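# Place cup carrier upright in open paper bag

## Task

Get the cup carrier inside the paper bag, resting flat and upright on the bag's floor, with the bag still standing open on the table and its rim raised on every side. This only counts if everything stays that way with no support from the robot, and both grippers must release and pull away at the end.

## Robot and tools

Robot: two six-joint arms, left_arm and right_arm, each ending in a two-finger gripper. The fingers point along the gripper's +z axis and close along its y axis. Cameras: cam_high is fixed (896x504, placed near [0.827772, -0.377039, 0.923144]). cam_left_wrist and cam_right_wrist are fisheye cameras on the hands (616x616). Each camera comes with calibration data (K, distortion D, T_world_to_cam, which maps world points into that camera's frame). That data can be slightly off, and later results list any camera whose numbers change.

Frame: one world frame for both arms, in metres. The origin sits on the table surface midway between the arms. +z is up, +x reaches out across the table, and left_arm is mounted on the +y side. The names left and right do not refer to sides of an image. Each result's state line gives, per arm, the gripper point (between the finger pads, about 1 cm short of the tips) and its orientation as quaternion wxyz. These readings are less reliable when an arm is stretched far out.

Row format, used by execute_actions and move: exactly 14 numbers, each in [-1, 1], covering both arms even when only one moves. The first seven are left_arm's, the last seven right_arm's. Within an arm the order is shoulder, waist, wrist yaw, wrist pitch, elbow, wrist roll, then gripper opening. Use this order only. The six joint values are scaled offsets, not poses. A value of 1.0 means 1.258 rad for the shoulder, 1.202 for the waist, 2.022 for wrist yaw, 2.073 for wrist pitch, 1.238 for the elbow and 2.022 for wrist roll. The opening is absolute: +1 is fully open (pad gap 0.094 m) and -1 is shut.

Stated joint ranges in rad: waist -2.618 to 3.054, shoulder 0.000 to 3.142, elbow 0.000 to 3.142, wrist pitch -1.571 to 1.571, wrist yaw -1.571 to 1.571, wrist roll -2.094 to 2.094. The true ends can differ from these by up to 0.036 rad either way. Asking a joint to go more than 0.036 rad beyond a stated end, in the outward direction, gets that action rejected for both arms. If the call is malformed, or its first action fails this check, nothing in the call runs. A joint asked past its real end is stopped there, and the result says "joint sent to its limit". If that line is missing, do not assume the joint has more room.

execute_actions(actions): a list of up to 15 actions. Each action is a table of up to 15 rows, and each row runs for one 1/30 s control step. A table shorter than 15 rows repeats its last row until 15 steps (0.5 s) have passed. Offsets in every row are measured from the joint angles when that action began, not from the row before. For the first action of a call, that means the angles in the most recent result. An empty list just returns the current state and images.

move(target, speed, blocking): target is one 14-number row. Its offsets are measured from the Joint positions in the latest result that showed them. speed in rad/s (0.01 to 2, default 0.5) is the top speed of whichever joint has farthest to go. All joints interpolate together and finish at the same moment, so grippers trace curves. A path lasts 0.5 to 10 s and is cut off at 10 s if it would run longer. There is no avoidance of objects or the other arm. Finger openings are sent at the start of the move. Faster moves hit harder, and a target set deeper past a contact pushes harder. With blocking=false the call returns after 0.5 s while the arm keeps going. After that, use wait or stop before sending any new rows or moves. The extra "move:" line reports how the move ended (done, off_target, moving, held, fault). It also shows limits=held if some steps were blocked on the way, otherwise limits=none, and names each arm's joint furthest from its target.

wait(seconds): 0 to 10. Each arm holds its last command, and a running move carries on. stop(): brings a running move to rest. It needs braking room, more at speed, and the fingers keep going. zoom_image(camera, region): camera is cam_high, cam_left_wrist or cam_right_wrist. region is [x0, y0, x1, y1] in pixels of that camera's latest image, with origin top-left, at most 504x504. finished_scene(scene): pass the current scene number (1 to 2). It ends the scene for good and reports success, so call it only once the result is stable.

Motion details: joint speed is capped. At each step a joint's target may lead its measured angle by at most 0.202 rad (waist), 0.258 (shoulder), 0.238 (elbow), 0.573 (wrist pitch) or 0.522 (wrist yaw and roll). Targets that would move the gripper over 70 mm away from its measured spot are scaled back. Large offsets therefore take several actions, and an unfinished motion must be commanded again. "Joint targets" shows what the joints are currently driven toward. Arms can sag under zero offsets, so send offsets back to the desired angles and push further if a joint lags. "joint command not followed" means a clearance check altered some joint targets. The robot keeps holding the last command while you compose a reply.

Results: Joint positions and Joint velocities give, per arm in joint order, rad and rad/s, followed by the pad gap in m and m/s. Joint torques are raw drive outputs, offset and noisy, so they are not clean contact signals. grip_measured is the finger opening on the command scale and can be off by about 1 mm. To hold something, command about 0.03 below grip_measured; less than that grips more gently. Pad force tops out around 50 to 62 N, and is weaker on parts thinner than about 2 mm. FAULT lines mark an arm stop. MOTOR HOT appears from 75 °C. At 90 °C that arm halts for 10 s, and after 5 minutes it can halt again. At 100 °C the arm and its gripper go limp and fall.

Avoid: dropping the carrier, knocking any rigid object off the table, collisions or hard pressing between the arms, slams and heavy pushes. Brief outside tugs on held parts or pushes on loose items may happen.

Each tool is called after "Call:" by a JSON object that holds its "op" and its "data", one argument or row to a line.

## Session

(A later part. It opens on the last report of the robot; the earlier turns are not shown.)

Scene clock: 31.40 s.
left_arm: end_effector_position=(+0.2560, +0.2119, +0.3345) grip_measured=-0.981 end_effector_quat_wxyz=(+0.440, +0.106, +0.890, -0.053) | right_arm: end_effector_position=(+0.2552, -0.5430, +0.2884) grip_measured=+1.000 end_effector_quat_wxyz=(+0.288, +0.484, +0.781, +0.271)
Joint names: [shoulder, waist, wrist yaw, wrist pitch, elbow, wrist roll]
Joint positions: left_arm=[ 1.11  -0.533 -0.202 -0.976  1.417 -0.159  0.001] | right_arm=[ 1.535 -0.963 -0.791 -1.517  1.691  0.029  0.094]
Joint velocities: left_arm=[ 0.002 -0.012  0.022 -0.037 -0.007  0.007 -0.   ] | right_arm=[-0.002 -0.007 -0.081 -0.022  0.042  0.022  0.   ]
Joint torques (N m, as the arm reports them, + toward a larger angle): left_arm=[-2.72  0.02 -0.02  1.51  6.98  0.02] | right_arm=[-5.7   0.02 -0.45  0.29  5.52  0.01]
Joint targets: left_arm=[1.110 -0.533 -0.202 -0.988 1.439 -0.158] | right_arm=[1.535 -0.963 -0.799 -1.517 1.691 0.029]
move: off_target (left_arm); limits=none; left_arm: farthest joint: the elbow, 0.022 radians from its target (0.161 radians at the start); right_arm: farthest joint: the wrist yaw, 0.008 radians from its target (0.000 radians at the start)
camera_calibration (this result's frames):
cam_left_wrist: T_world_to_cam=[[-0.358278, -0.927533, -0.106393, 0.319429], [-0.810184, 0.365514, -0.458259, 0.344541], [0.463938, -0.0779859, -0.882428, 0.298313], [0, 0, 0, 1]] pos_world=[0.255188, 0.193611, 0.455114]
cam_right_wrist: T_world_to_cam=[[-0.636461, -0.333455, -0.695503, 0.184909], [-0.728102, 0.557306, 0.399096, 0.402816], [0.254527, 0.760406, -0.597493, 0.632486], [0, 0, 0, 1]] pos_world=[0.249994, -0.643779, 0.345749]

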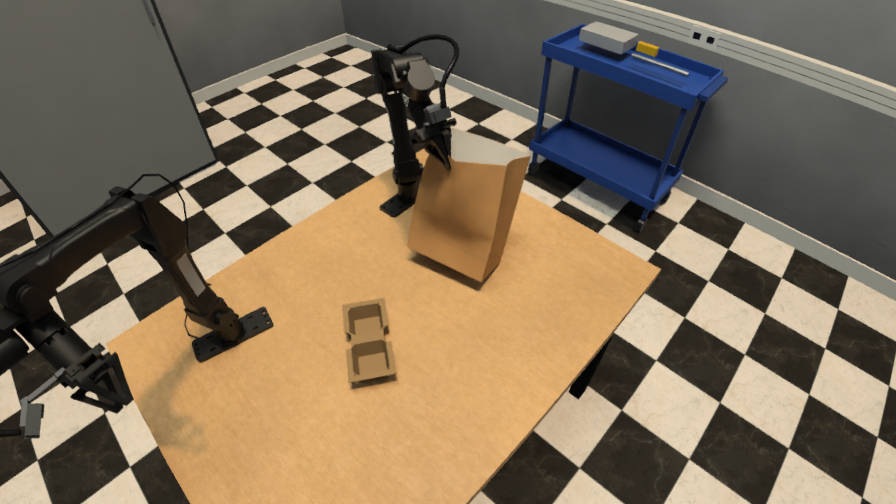

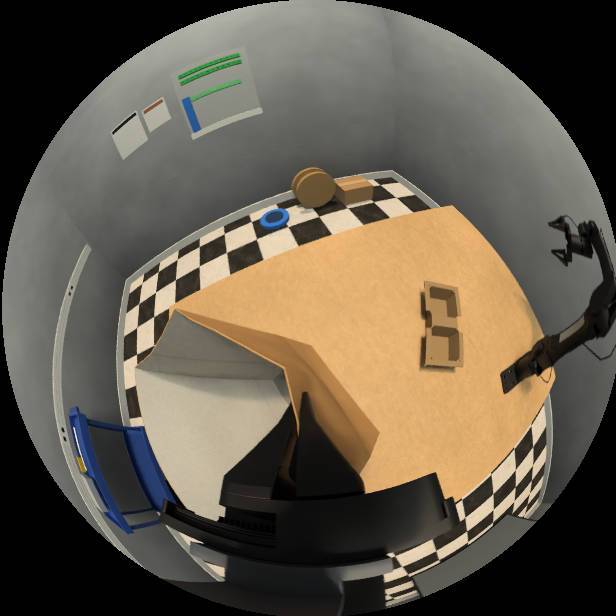

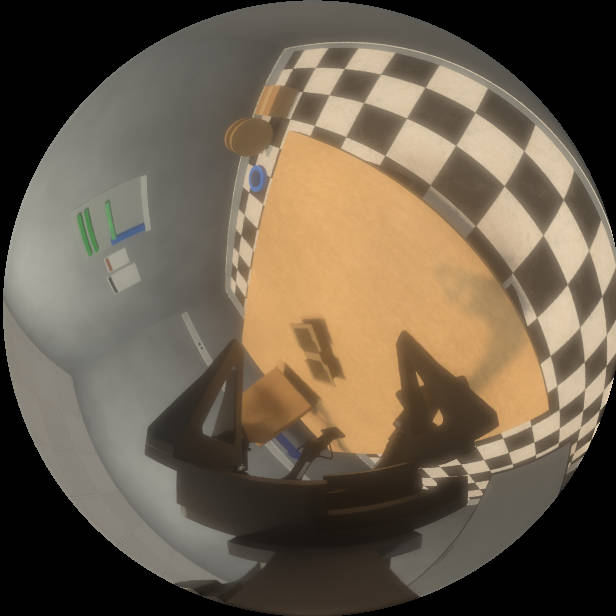

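Call:
{"op": "wait", "data": {
  "seconds": 1
}}

Scene clock: 32.77 s.
left_arm: end_effector_position=(+0.2558, +0.2120, +0.3342) grip_measured=-0.981 end_effector_quat_wxyz=(+0.439, +0.106, +0.890, -0.053) | right_arm: end_effector_position=(+0.2552, -0.5430, +0.2884) grip_measured=+1.000 end_effector_quat_wxyz=(+0.288, +0.484, +0.781, +0.271)
Joint names: [shoulder, waist, wrist yaw, wrist pitch, elbow, wrist roll]
Joint positions: left_arm=[ 1.11  -0.533 -0.202 -0.977  1.417 -0.159  0.001] | right_arm=[ 1.535 -0.963 -0.791 -1.517  1.691  0.029  0.094]
Joint velocities: left_arm=[ 0.007 -0.007  0.081  0.051  0.007 -0.007  0.   ] | right_arm=[-0.012 -0.017 -0.007  0.037 -0.017 -0.007  0.   ]
Joint torques (N m, as the arm reports them, + toward a larger angle): left_arm=[-2.48  0.14  0.01  1.54  7.17  0.  ] | right_arm=[-5.68  0.01 -0.44  0.3   5.51  0.01]
Joint targets: left_arm=[1.110 -0.533 -0.202 -0.988 1.439 -0.158] | right_arm=[1.535 -0.963 -0.799 -1.517 1.691 0.029]
wait: 1.00 s; at rest from the start
camera_calibration (this result's frames):
cam_left_wrist: T_world_to_cam=[[-0.358385, -0.927475, -0.106535, 0.31949], [-0.810646, 0.365762, -0.457244, 0.344012], [0.463049, -0.0775072, -0.882938, 0.298493], [0, 0, 0, 1]] pos_world=[0.255156, 0.193628, 0.454885]
cam_right_wrist: T_world_to_cam=[[-0.636461, -0.333455, -0.695503, 0.184909], [-0.728102, 0.557306, 0.399096, 0.402816], [0.254527, 0.760406, -0.597493, 0.632486], [0, 0, 0, 1]] pos_world=[0.249994, -0.643779, 0.345749]

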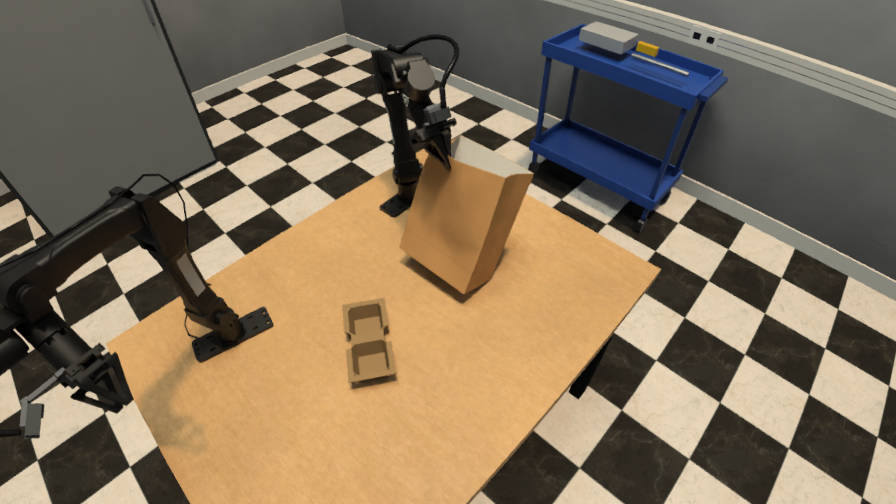

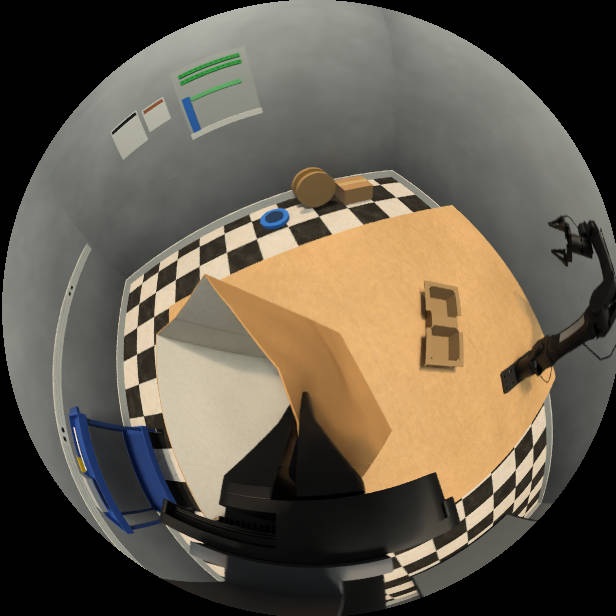

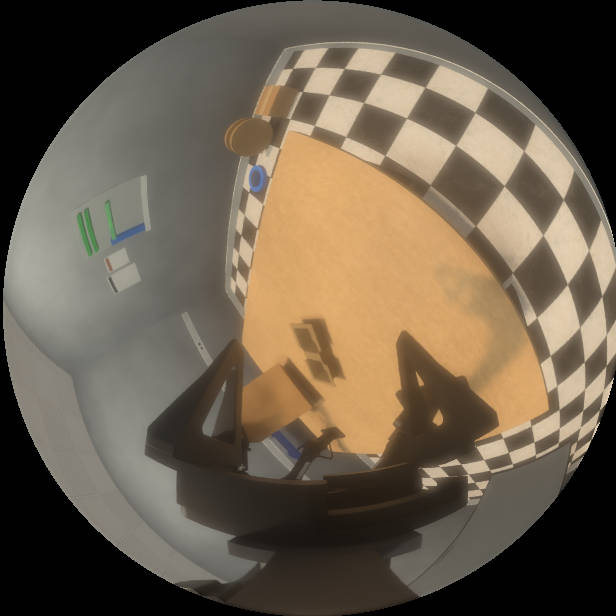

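Call:
{"op": "move", "data": {
  "target": [0,0,0.15,-0.005,0.02,0.12,-1, 0,0,0,0,0,0,1],
  "speed": 0.2
}}

Call:
{"op": "wait", "data": {
  "seconds": 1
}}

Scene clock: 35.67 s.
left_arm: end_effector_position=(+0.2331, +0.1651, +0.3324) grip_measured=-0.981 end_effector_quat_wxyz=(+0.417, +0.272, +0.857, -0.130) | right_arm: end_effector_position=(+0.2544, -0.5435, +0.2874) grip_measured=+1.000 end_effector_quat_wxyz=(+0.286, +0.485, +0.782, +0.268)
Joint names: [shoulder, waist, wrist yaw, wrist pitch, elbow, wrist roll]
Joint positions: left_arm=[ 1.11  -0.533  0.091 -0.977  1.417  0.077  0.001] | right_arm=[ 1.535 -0.963 -0.784 -1.517  1.691  0.029  0.094]
Joint velocities: left_arm=[-0.002 -0.017 -0.037  0.051 -0.007 -0.095 -0.001] | right_arm=[ 0.002  0.007 -0.007  0.022 -0.007  0.051  0.   ]
Joint torques (N m, as the arm reports them, + toward a larger angle): left_arm=[-2.58  0.08  0.17  1.56  7.04  0.04] | right_arm=[-5.69  0.02 -0.44  0.29  5.49  0.02]
Joint targets: left_arm=[1.110 -0.533 0.101 -0.988 1.442 0.084] | right_arm=[1.535 -0.963 -0.791 -1.517 1.691 0.029]
move: off_target (left_arm); limits=none; left_arm: farthest joint: the elbow, 0.025 radians from its target (0.025 radians at the start); right_arm: farthest joint: the wrist yaw, 0.007 radians from its target (0.000 radians at the start)
camera_calibration (this result's frames):
cam_left_wrist: T_world_to_cam=[[-0.674442, -0.730165, -0.109489, 0.309781], [-0.623466, 0.642657, -0.445289, 0.24863], [0.395498, -0.232058, -0.888668, 0.346945], [0, 0, 0, 1]] pos_world=[0.226726, 0.146919, 0.452949]
cam_right_wrist: T_world_to_cam=[[-0.641747, -0.33447, -0.690138, 0.182806], [-0.724466, 0.559629, 0.402448, 0.402293], [0.251614, 0.758252, -0.601452, 0.633261], [0, 0, 0, 1]] pos_world=[0.249425, -0.644163, 0.345135]

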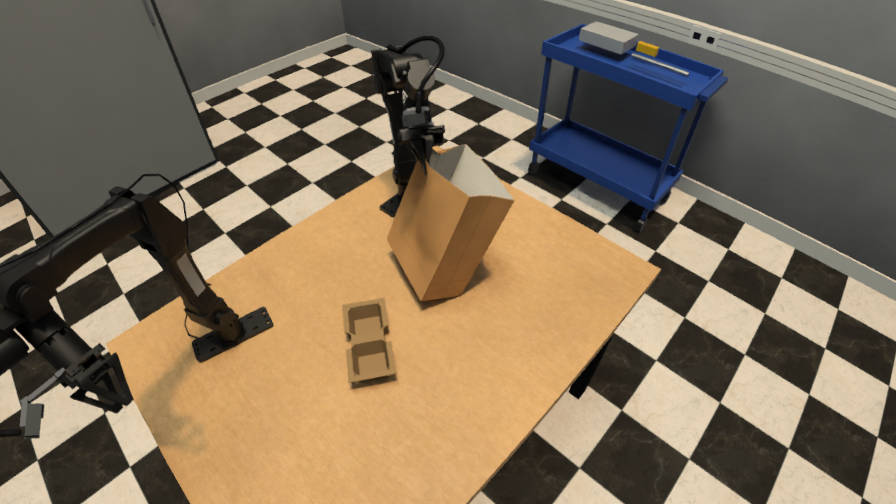

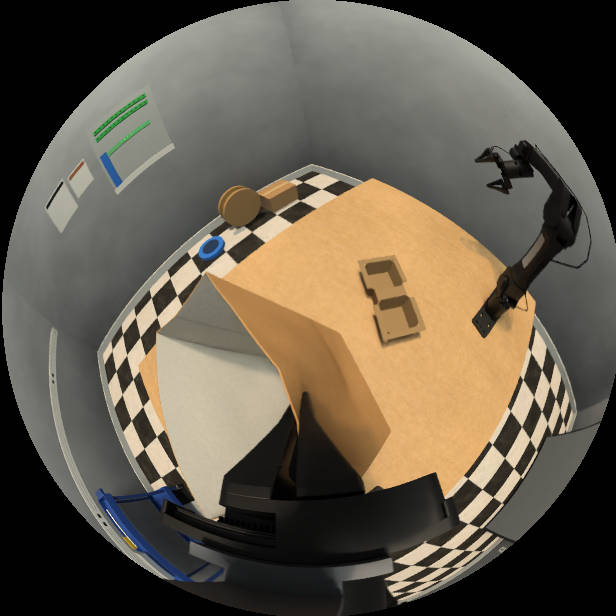

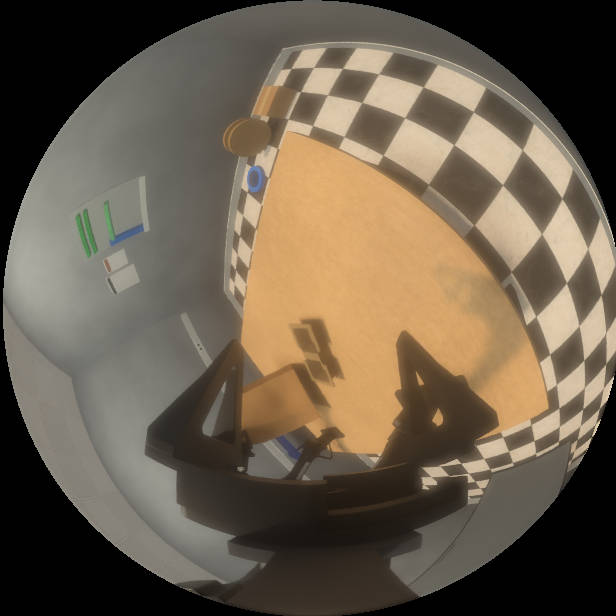

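Scene clock: 36.67 s.
left_arm: end_effector_position=(+0.2330, +0.1650, +0.3325) grip_measured=-0.981 end_effector_quat_wxyz=(+0.417, +0.273, +0.857, -0.131) | right_arm: end_effector_position=(+0.2544, -0.5435, +0.2874) grip_measured=+1.000 end_effector_quat_wxyz=(+0.286, +0.485, +0.782, +0.268)
Joint names: [shoulder, waist, wrist yaw, wrist pitch, elbow, wrist roll]
Joint positions: left_arm=[ 1.11  -0.533  0.092 -0.977  1.417  0.077  0.001] | right_arm=[ 1.535 -0.963 -0.784 -1.517  1.691  0.029  0.094]
Joint velocities: left_arm=[ 0.017  0.007 -0.007 -0.022 -0.007  0.051 -0.   ] | right_arm=[-0.002 -0.002  0.022  0.022 -0.002  0.007  0.   ]
Joint torques (N m, as the arm reports them, + toward a larger angle): left_arm=[-2.61 -0.18  0.18  1.54  7.28  0.06] | right_arm=[-5.69  0.   -0.44  0.3   5.51  0.02]
Joint targets: left_arm=[1.110 -0.533 0.101 -0.988 1.442 0.084] | right_arm=[1.535 -0.963 -0.791 -1.517 1.691 0.029]
wait: 1.00 s; at rest by 0.17 s
camera_calibration (this result's frames):
cam_left_wrist: T_world_to_cam=[[-0.675286, -0.729442, -0.109101, 0.309532], [-0.622811, 0.643194, -0.44543, 0.248484], [0.395088, -0.232844, -0.888644, 0.347176], [0, 0, 0, 1]] pos_world=[0.226616, 0.1468, 0.452968]
cam_right_wrist: T_world_to_cam=[[-0.641747, -0.33447, -0.690138, 0.182806], [-0.724466, 0.559629, 0.402448, 0.402293], [0.251614, 0.758252, -0.601452, 0.633261], [0, 0, 0, 1]] pos_world=[0.249425, -0.644163, 0.345135]

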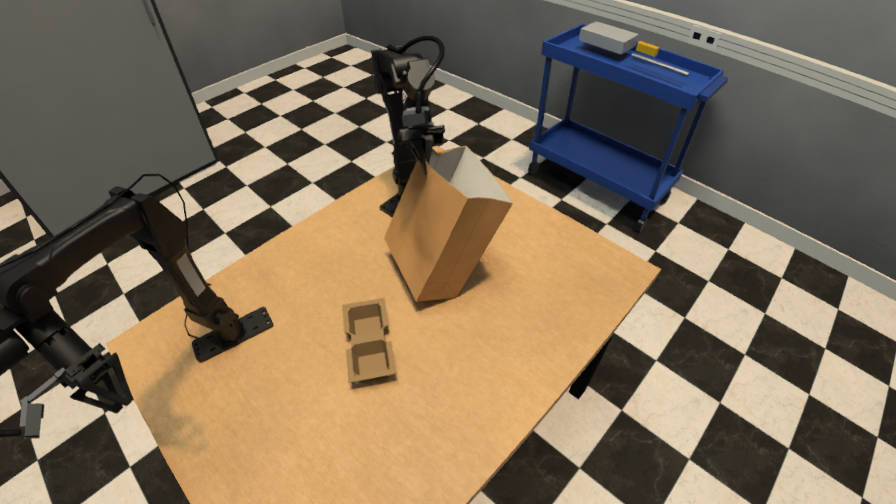

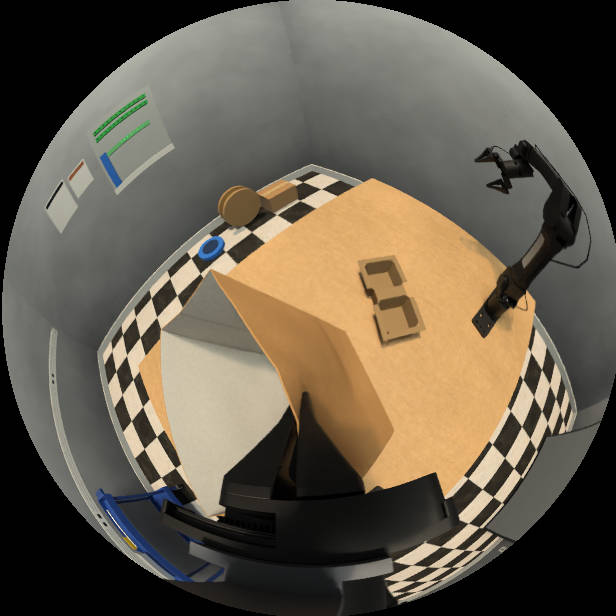

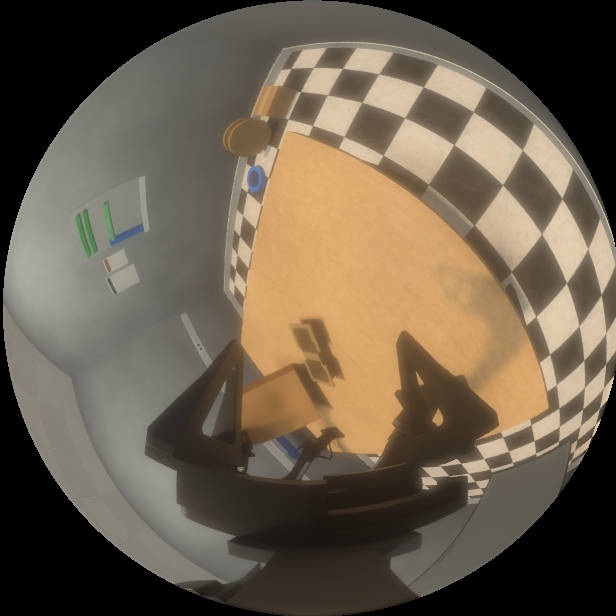

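Call:
{"op": "move", "data": {
  "target": [0.158,0.3,0.12,0.053,0.09,0.10,-1, 0,0,0,0,0,0,1],
  "speed": 0.2
}}

Scene clock: 40.83 s.
left_arm: end_effector_position=(+0.3194, +0.2208, +0.3315) grip_measured=-0.981 end_effector_quat_wxyz=(+0.437, +0.250, +0.856, -0.116) | right_arm: end_effector_position=(+0.2536, -0.5441, +0.2866) grip_measured=+1.000 end_effector_quat_wxyz=(+0.284, +0.486, +0.783, +0.265)
Joint names: [shoulder, waist, wrist yaw, wrist pitch, elbow, wrist roll]
Joint positions: left_arm=[ 1.303 -0.178  0.322 -0.874  1.503  0.273  0.001] | right_arm=[ 1.535 -0.963 -0.776 -1.517  1.691  0.029  0.094]
Joint velocities: left_arm=[-0.017 -0.012 -0.022 -0.007  0.012  0.037 -0.001] | right_arm=[ 0.007 -0.012  0.022 -0.022  0.022  0.022  0.   ]
Joint torques (N m, as the arm reports them, + toward a larger angle): left_arm=[-4.21  0.62  0.23  1.66  7.45  0.07] | right_arm=[-5.72 -0.01 -0.44  0.3   5.52  0.02]
Joint targets: left_arm=[1.309 -0.172 0.335 -0.867 1.528 0.280] | right_arm=[1.535 -0.963 -0.784 -1.517 1.691 0.029]
move: off_target (left_arm); limits=none; left_arm: farthest joint: the elbow, 0.025 radians from its target (0.111 radians at the start); right_arm: farthest joint: the wrist yaw, 0.008 radians from its target (0.000 radians at the start)
camera_calibration (this result's frames):
cam_left_wrist: T_world_to_cam=[[-0.629199, -0.766309, -0.12992, 0.408849], [-0.64053, 0.605912, -0.471797, 0.288588], [0.440262, -0.213636, -0.872083, 0.301055], [0, 0, 0, 1]] pos_world=[0.309553, 0.202763, 0.451817]
cam_right_wrist: T_world_to_cam=[[-0.646736, -0.335411, -0.685005, 0.180801], [-0.720987, 0.56184, 0.405604, 0.401807], [0.248819, 0.756198, -0.605189, 0.633987], [0, 0, 0, 1]] pos_world=[0.24888, -0.644528, 0.344558]

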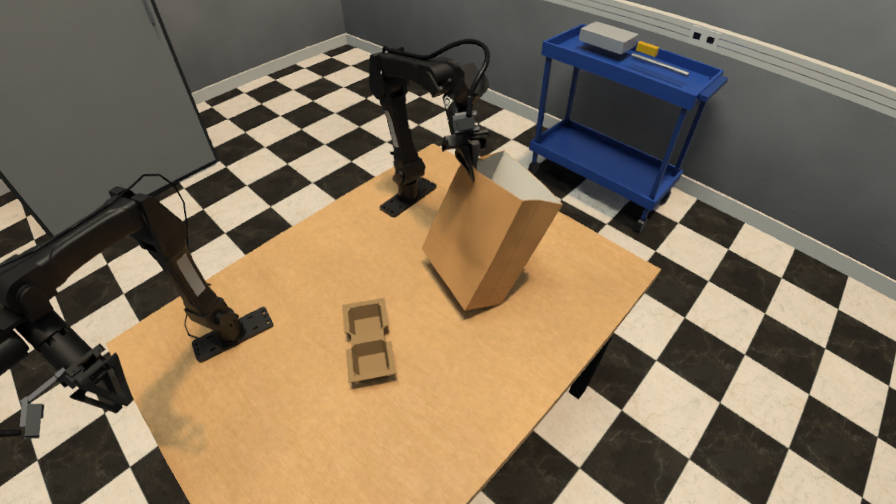

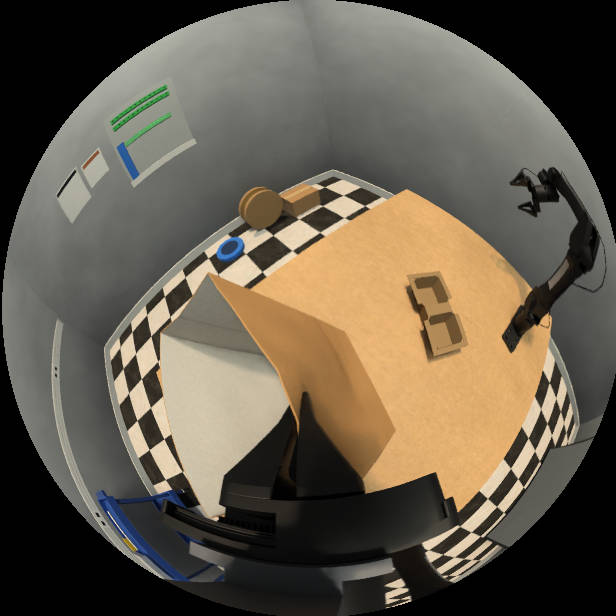

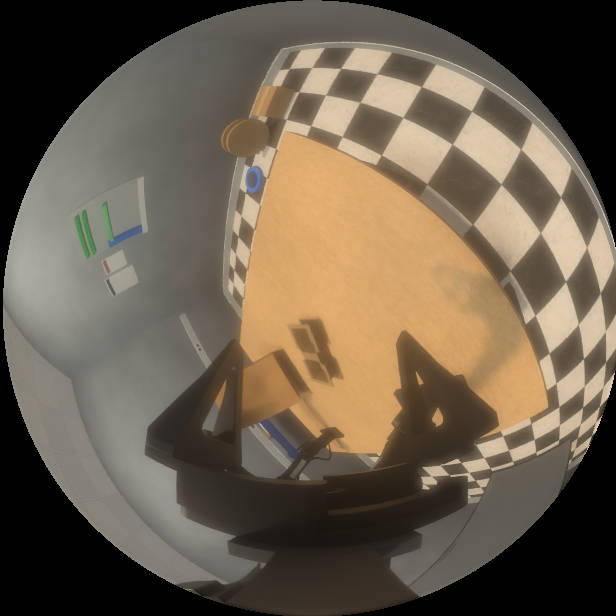

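Call:
{"op": "move", "data": {
  "target": [0,0,0,0.035,-0.065,0,-1, 0,0,0,0,0,0,1],
  "speed": 0.15
}}

Call:
{"op": "move", "data": {
  "target": [-0.1,-0.36,-0.159,0.025,-0.14,-0.135,-1, 0,0,0,0,0,0,1],
  "speed": 0.2
}}

Scene clock: 42.77 s.
left_arm: end_effector_position=(+0.3274, +0.2197, +0.3193) grip_measured=-0.981 end_effector_quat_wxyz=(+0.442, +0.251, +0.853, -0.115) | right_arm: end_effector_position=(+0.2528, -0.5446, +0.2857) grip_measured=+1.000 end_effector_quat_wxyz=(+0.283, +0.487, +0.784, +0.262)
Joint names: [shoulder, waist, wrist yaw, wrist pitch, elbow, wrist roll]
Joint positions: left_arm=[ 1.303 -0.178  0.323 -0.8    1.441  0.274  0.001] | right_arm=[ 1.535 -0.963 -0.769 -1.517  1.691  0.029  0.094]
Joint velocities: left_arm=[-0.002 -0.002 -0.051 -0.051  0.002 -0.066 -0.001] | right_arm=[-0.007 -0.002  0.037  0.007  0.012  0.007  0.   ]
Joint torques (N m, as the arm reports them, + toward a larger angle): left_arm=[-4.92 -0.19  0.14  1.64  4.66  0.  ] | right_arm=[-5.7   0.01 -0.44  0.3   5.52  0.02]
Joint targets: left_arm=[1.303 -0.178 0.322 -0.802 1.423 0.273] | right_arm=[1.535 -0.963 -0.776 -1.517 1.691 0.029]
move: done; limits=none; left_arm: farthest joint: the elbow, 0.018 radians from its target (0.081 radians at the start); right_arm: farthest joint: the wrist yaw, 0.007 radians from its target (0.000 radians at the start)
camera_calibration (this result's frames):
cam_left_wrist: T_world_to_cam=[[-0.628174, -0.766019, -0.13643, 0.413029], [-0.634366, 0.605747, -0.48026, 0.289332], [0.45053, -0.21514, -0.866451, 0.281808], [0, 0, 0, 1]] pos_world=[0.316033, 0.201754, 0.439477]
cam_right_wrist: T_world_to_cam=[[-0.651693, -0.336331, -0.679837, 0.178791], [-0.717483, 0.564054, 0.408731, 0.401332], [0.245996, 0.754139, -0.608902, 0.634704], [0, 0, 0, 1]] pos_world=[0.248331, -0.644895, 0.343984]

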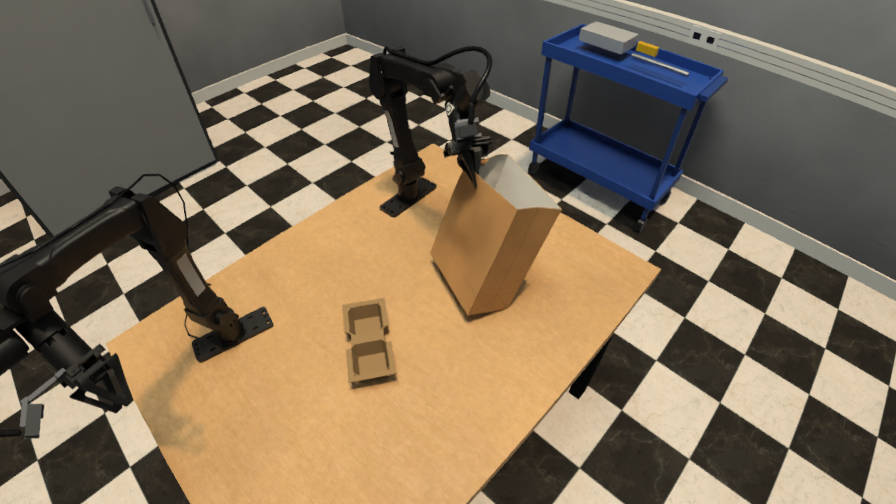

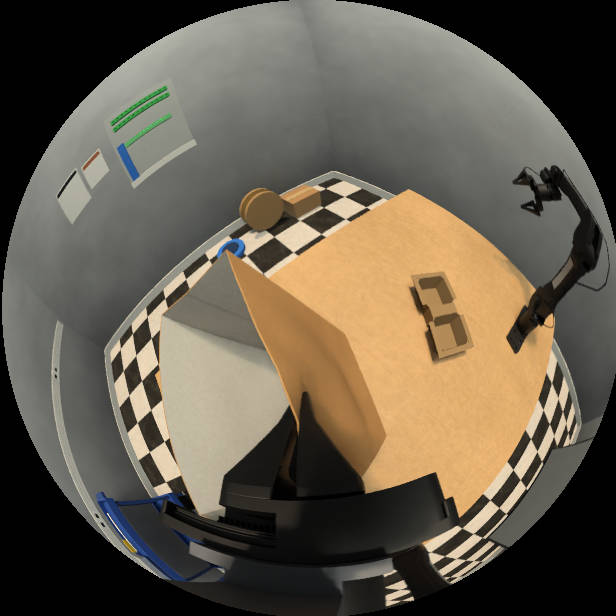

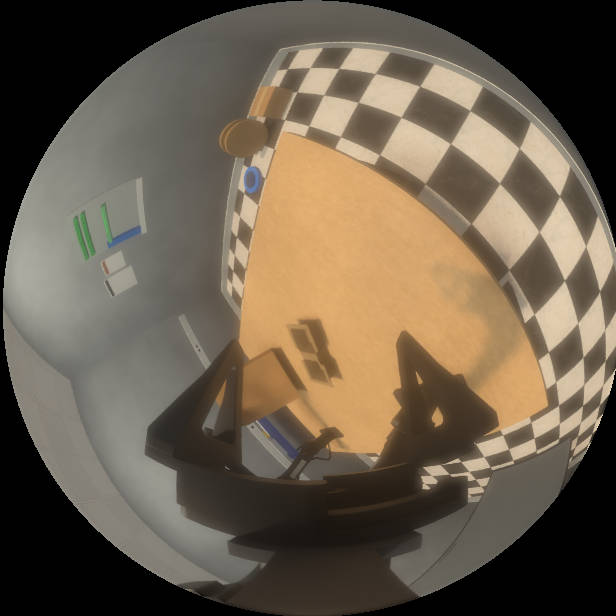

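Scene clock: 45.53 s.
left_arm: end_effector_position=(+0.2681, +0.1348, +0.2926) grip_measured=-0.981 end_effector_quat_wxyz=(+0.422, +0.256, +0.861, -0.122) | right_arm: end_effector_position=(+0.2520, -0.5451, +0.2848) grip_measured=+1.000 end_effector_quat_wxyz=(+0.281, +0.488, +0.785, +0.259)
Joint names: [shoulder, waist, wrist yaw, wrist pitch, elbow, wrist roll]
Joint positions: left_arm=[ 1.196 -0.604  0.005 -0.749  1.283  0.011  0.001] | right_arm=[ 1.535 -0.963 -0.762 -1.517  1.691  0.029  0.094]
Joint velocities: left_arm=[ 0.002 -0.022 -0.081  0.066  0.007 -0.037 -0.001] | right_arm=[-0.012 -0.007  0.007  0.037 -0.002  0.022  0.   ]
Joint torques (N m, as the arm reports them, + toward a larger angle): left_arm=[-5.5  -0.45 -0.02  1.63  4.91 -0.07] | right_arm=[-5.71  0.01 -0.43  0.3   5.51  0.02]
Joint targets: left_arm=[1.177 -0.612 0.001 -0.748 1.267 0.000] | right_arm=[1.535 -0.963 -0.769 -1.517 1.691 0.029]
move: done; limits=none; left_arm: farthest joint: the shoulder, 0.019 radians from its target (0.125 radians at the start); right_arm: farthest joint: the wrist yaw, 0.007 radians from its target (0.000 radians at the start)
camera_calibration (this result's frames):
cam_left_wrist: T_world_to_cam=[[-0.646264, -0.754872, -0.111851, 0.303272], [-0.644583, 0.618445, -0.449488, 0.282334], [0.408479, -0.218391, -0.886256, 0.284677], [0, 0, 0, 1]] pos_world=[0.261697, 0.116494, 0.413123]
cam_right_wrist: T_world_to_cam=[[-0.656617, -0.337228, -0.674634, 0.176774], [-0.713957, 0.566271, 0.411828, 0.400867], [0.243146, 0.752073, -0.61259, 0.635411], [0, 0, 0, 1]] pos_world=[0.247777, -0.645262, 0.343416]

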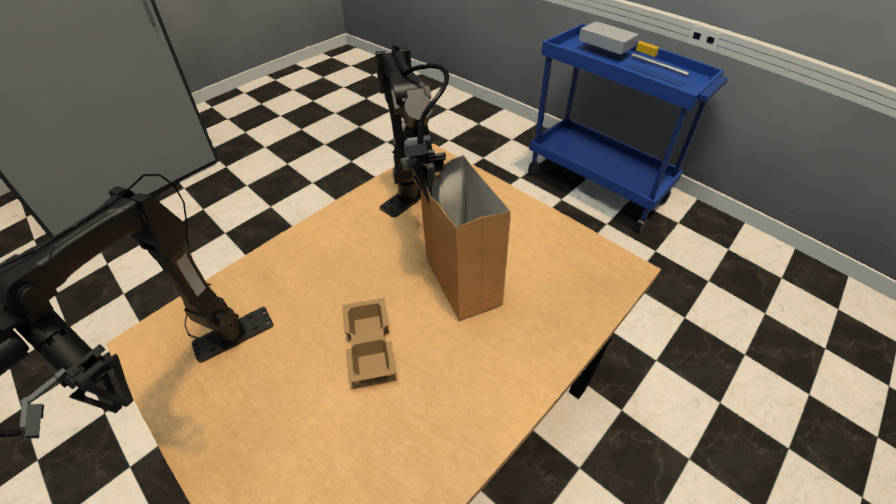

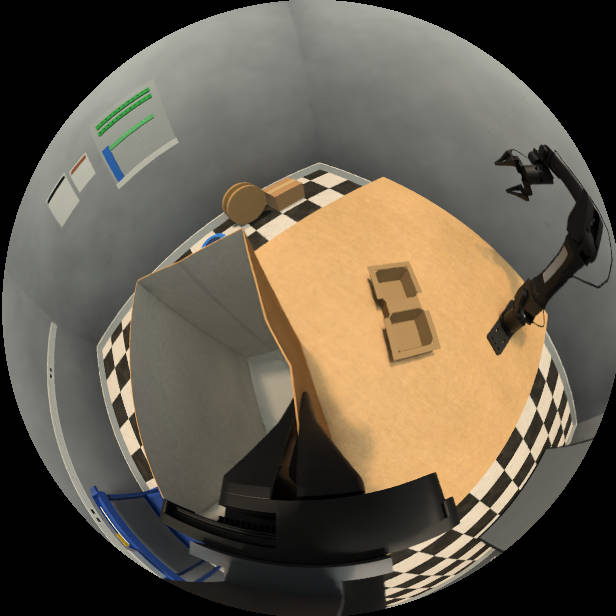

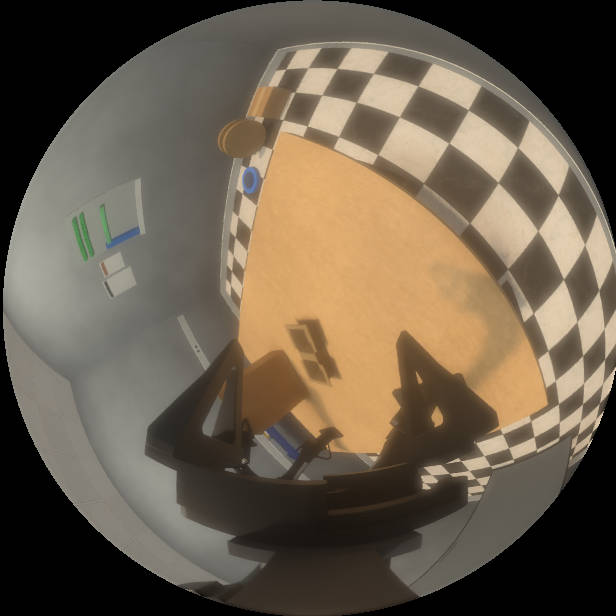

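The bag is upright. Releasing, lifting clear and swinging toward the carrier.

Call:
{"op": "move", "data": {
  "target": [0,0,0,0,0,0,-0.2, 0,0,0,0,0,0,1]
}}

Call:
{"op": "move", "data": {
  "target": [0,0,0,-0.09,0.3,0,-0.2, 0,0,0,0,0,0,1],
  "speed": 0.5
}}

Call:
{"op": "move", "data": {
  "target": [0,-0.3,0,0,0.02,0,1, 0,0,0,0,0,0,1],
  "speed": 0.7
}}

Scene clock: 46.77 s.
left_arm: end_effector_position=(+0.2683, +0.1347, +0.2929) grip_measured=-0.203 end_effector_quat_wxyz=(+0.422, +0.256, +0.861, -0.122) | right_arm: end_effector_position=(+0.2512, -0.5457, +0.2839) grip_measured=+1.000 end_effector_quat_wxyz=(+0.279, +0.489, +0.786, +0.256)
Joint names: [shoulder, waist, wrist yaw, wrist pitch, elbow, wrist roll]
Joint positions: left_arm=[ 1.196 -0.604  0.005 -0.747  1.283  0.011  0.037] | right_arm=[ 1.535 -0.963 -0.755 -1.517  1.691  0.029  0.094]
Joint velocities: left_arm=[ 0.017  0.007  0.051 -0.022 -0.002 -0.007 -0.001] | right_arm=[ 0.007  0.002  0.037  0.007  0.002 -0.066  0.   ]
Joint torques (N m, as the arm reports them, + toward a larger angle): left_arm=[-4.01  0.02  0.02  1.67  5.99 -0.01] | right_arm=[-5.71  0.02 -0.43  0.3   5.53  0.02]
Joint targets: left_arm=[1.196 -0.604 0.005 -0.749 1.283 0.011] | right_arm=[1.535 -0.963 -0.762 -1.517 1.691 0.029]
move: done; limits=none; left_arm: farthest joint: the wrist pitch, 0.002 radians from its target (0.000 radians at the start); right_arm: farthest joint: the wrist yaw, 0.007 radians from its target (0.000 radians at the start)
camera_calibration (this result's frames):
cam_left_wrist: T_world_to_cam=[[-0.645879, -0.755136, -0.112297, 0.303468], [-0.644133, 0.617972, -0.450782, 0.282983], [0.409798, -0.218816, -0.885542, 0.284326], [0, 0, 0, 1]] pos_world=[0.261766, 0.116499, 0.413425]
cam_right_wrist: T_world_to_cam=[[-0.661508, -0.338104, -0.669397, 0.174752], [-0.710407, 0.568492, 0.414897, 0.400414], [0.240269, 0.750001, -0.616254, 0.636108], [0, 0, 0, 1]] pos_world=[0.24722, -0.64563, 0.342852]

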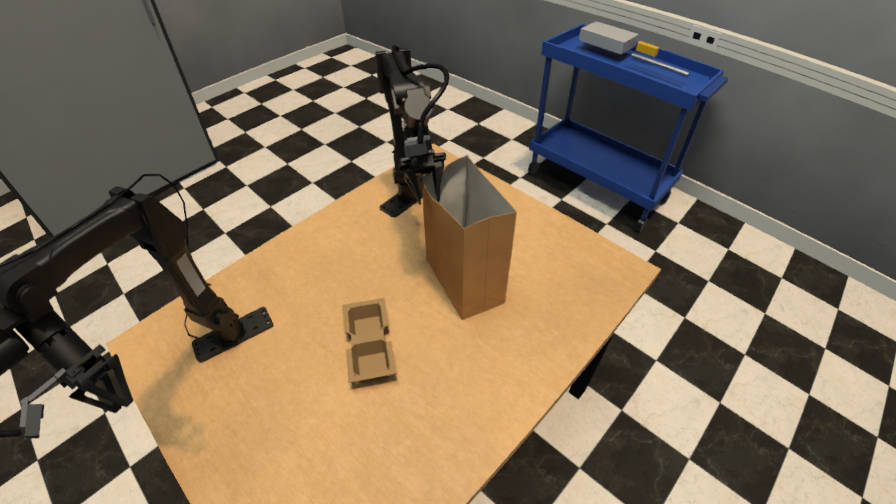

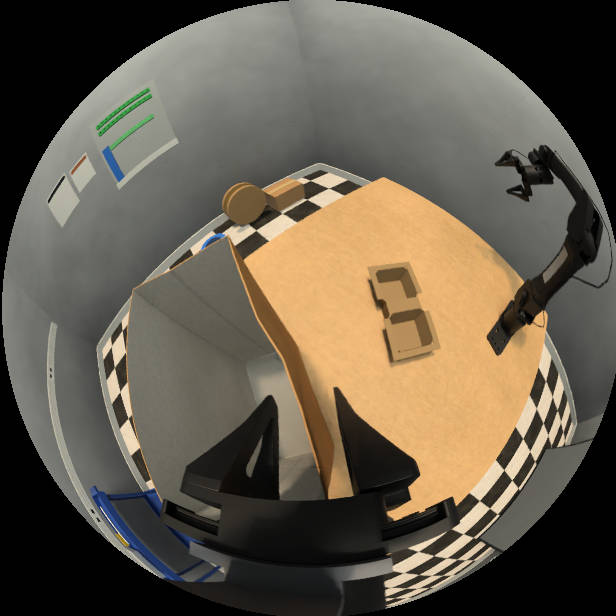

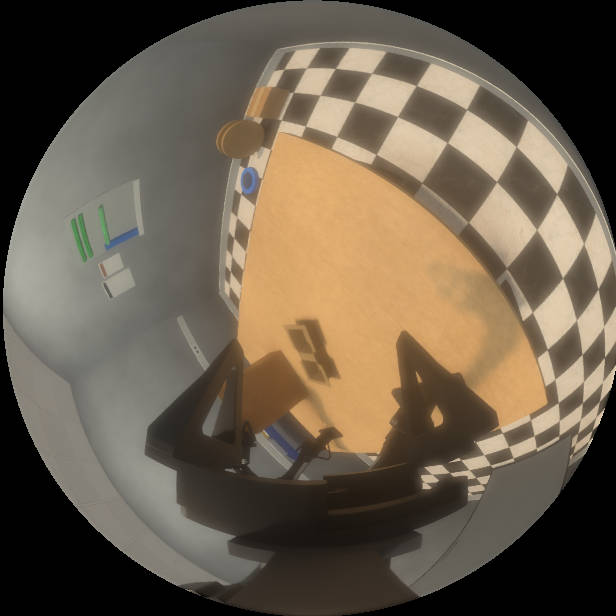

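Scene clock: 48.27 s.
left_arm: end_effector_position=(+0.2532, +0.1443, +0.4110) grip_measured=-0.203 end_effector_quat_wxyz=(+0.503, +0.243, +0.817, -0.145) | right_arm: end_effector_position=(+0.2505, -0.5462, +0.2831) grip_measured=+1.000 end_effector_quat_wxyz=(+0.278, +0.490, +0.786, +0.253)
Joint names: [shoulder, waist, wrist yaw, wrist pitch, elbow, wrist roll]
Joint positions: left_arm=[ 1.196 -0.604  0.005 -0.913  1.639  0.011  0.037] | right_arm=[ 1.535 -0.963 -0.748 -1.517  1.691  0.029  0.094]
Joint velocities: left_arm=[ 0.002 -0.002 -0.037  0.037 -0.012 -0.007  0.001] | right_arm=[-0.007  0.007  0.007 -0.007 -0.012 -0.037  0.   ]
Joint torques (N m, as the arm reports them, + toward a larger angle): left_arm=[-3.1  -0.13  0.03  1.61  6.21 -0.02] | right_arm=[-5.71  0.03 -0.42  0.31  5.51  0.01]
Joint targets: left_arm=[1.196 -0.604 0.005 -0.934 1.654 0.011] | right_arm=[1.535 -0.963 -0.755 -1.517 1.691 0.029]
move: off_target (left_arm); limits=none; left_arm: farthest joint: the wrist pitch, 0.021 radians from its target (0.186 radians at the start); right_arm: farthest joint: the wrist yaw, 0.007 radians from its target (0.000 radians at the start)
camera_calibration (this result's frames):
cam_left_wrist: T_world_to_cam=[[-0.625781, -0.767879, -0.136969, 0.321088], [-0.558753, 0.563837, -0.60818, 0.371417], [0.544237, -0.304056, -0.781893, 0.33281], [0, 0, 0, 1]] pos_world=[0.227333, 0.138331, 0.530089]
cam_right_wrist: T_world_to_cam=[[-0.666112, -0.338914, -0.664404, 0.17283], [-0.707022, 0.570599, 0.417776, 0.399994], [0.237518, 0.748034, -0.619702, 0.636759], [0, 0, 0, 1]] pos_world=[0.246687, -0.645979, 0.342322]

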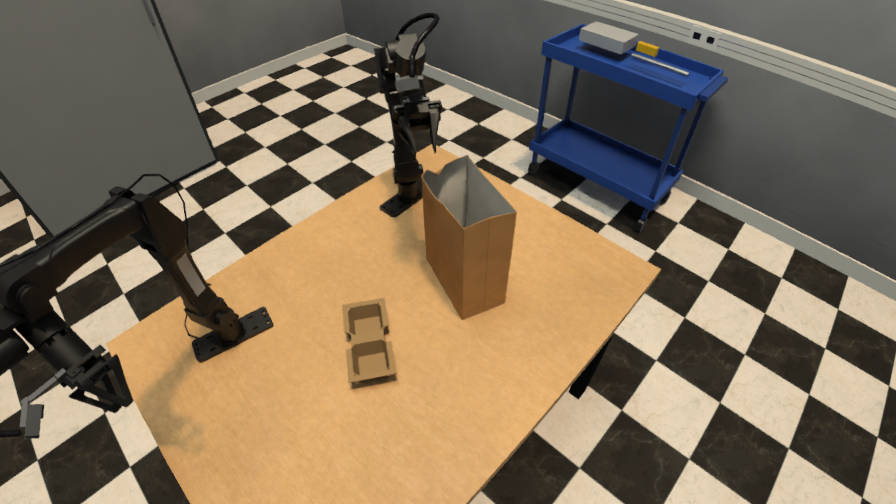

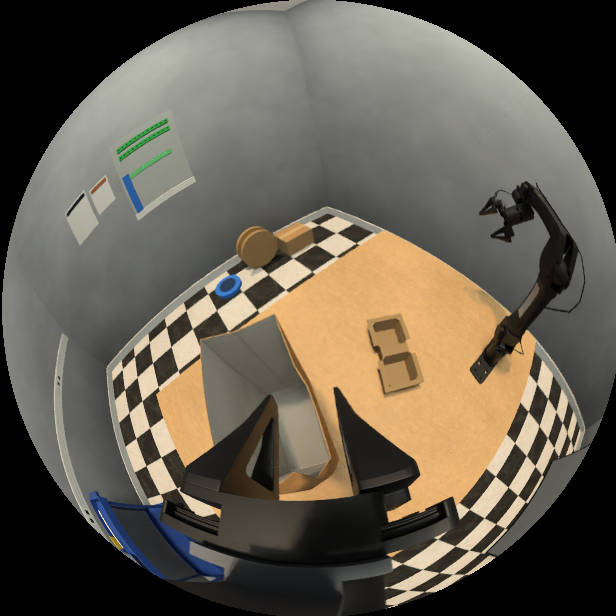

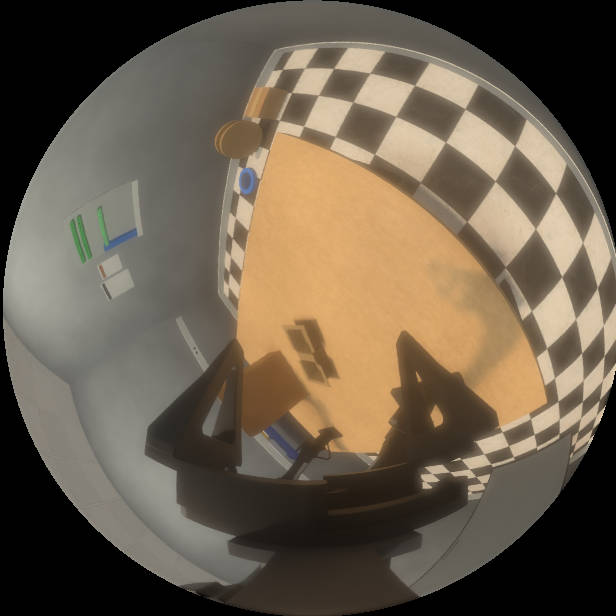

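Scene clock: 49.20 s.
left_arm: end_effector_position=(+0.1722, +0.0557, +0.4113) grip_measured=+1.000 end_effector_quat_wxyz=(+0.470, +0.383, +0.761, -0.231) | right_arm: end_effector_position=(+0.2497, -0.5467, +0.2823) grip_measured=+1.000 end_effector_quat_wxyz=(+0.276, +0.491, +0.787, +0.251)
Joint names: [shoulder, waist, wrist yaw, wrist pitch, elbow, wrist roll]
Joint positions: left_arm=[ 1.196 -0.959  0.004 -0.911  1.639  0.011  0.094] | right_arm=[ 1.535 -0.963 -0.741 -1.517  1.691  0.029  0.094]
Joint velocities: left_arm=[-0.007 -0.007  0.051  0.007 -0.007 -0.007  0.   ] | right_arm=[-0.007 -0.002 -0.037 -0.022 -0.027  0.007  0.   ]
Joint torques (N m, as the arm reports them, + toward a larger angle): left_arm=[-2.91 -0.36  0.04  1.8   6.91  0.01] | right_arm=[-5.7   0.03 -0.42  0.3   5.52  0.01]
Joint targets: left_arm=[1.196 -0.965 0.005 -0.913 1.664 0.011] | right_arm=[1.535 -0.963 -0.748 -1.517 1.691 0.029]
move: off_target (left_arm); limits=none; left_arm: farthest joint: the elbow, 0.025 radians from its target (0.025 radians at the start); right_arm: farthest joint: the wrist yaw, 0.007 radians from its target (0.000 radians at the start)
camera_calibration (this result's frames):
cam_left_wrist: T_world_to_cam=[[-0.853045, -0.503445, -0.137317, 0.227003], [-0.327967, 0.72191, -0.60933, 0.328275], [0.405895, -0.47475, -0.780936, 0.383125], [0, 0, 0, 1]] pos_world=[0.145799, 0.0591871, 0.530395]
cam_right_wrist: T_world_to_cam=[[-0.670686, -0.339704, -0.65938, 0.170903], [-0.703616, 0.572708, 0.420629, 0.399584], [0.234743, 0.746061, -0.623128, 0.637401], [0, 0, 0, 1]] pos_world=[0.246151, -0.646328, 0.341796]

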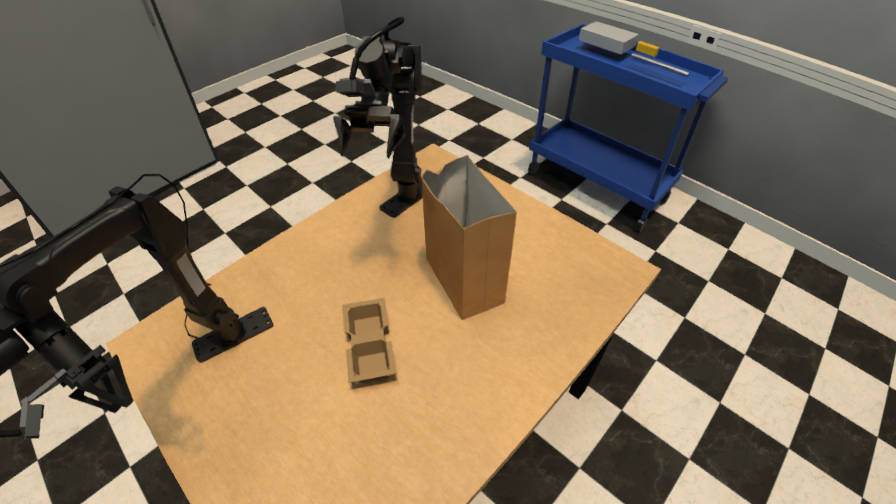

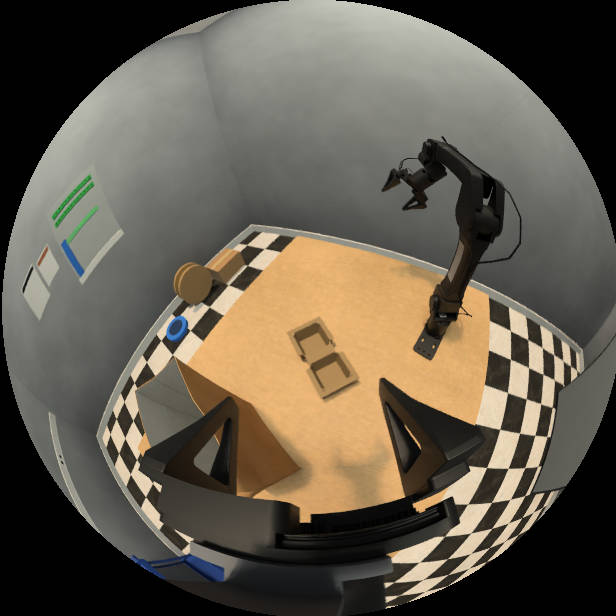

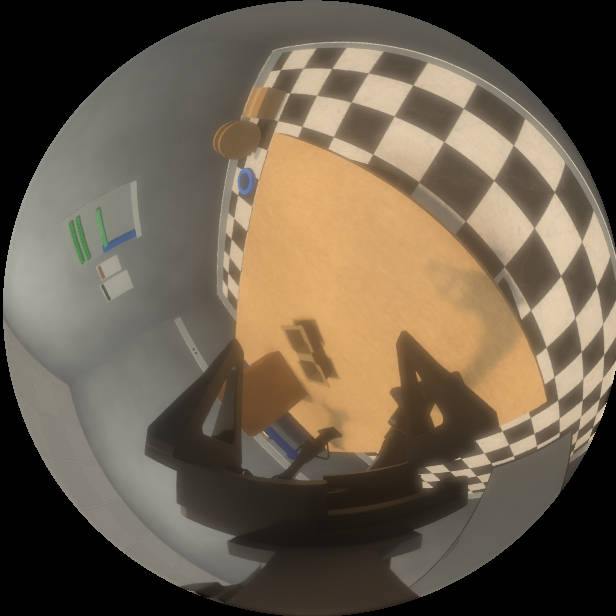

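Call:
{"op": "zoom_image", "data": {
  "camera": "cam_high",
  "region": [400, 140, 550, 330]
}}

Region (400, 140, 550, 330) of cam_high's 896x504 image, scaled by 2.653, with more detail than that image has; it fills the left 398 columns of this view, and the rest is white.

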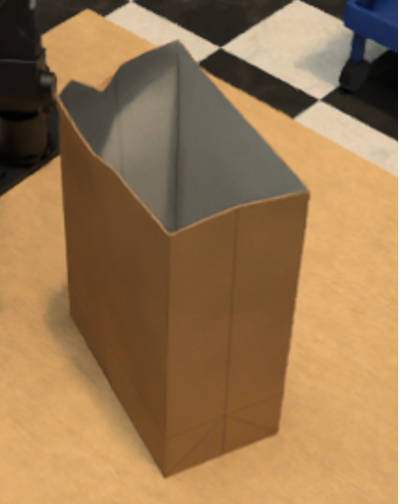

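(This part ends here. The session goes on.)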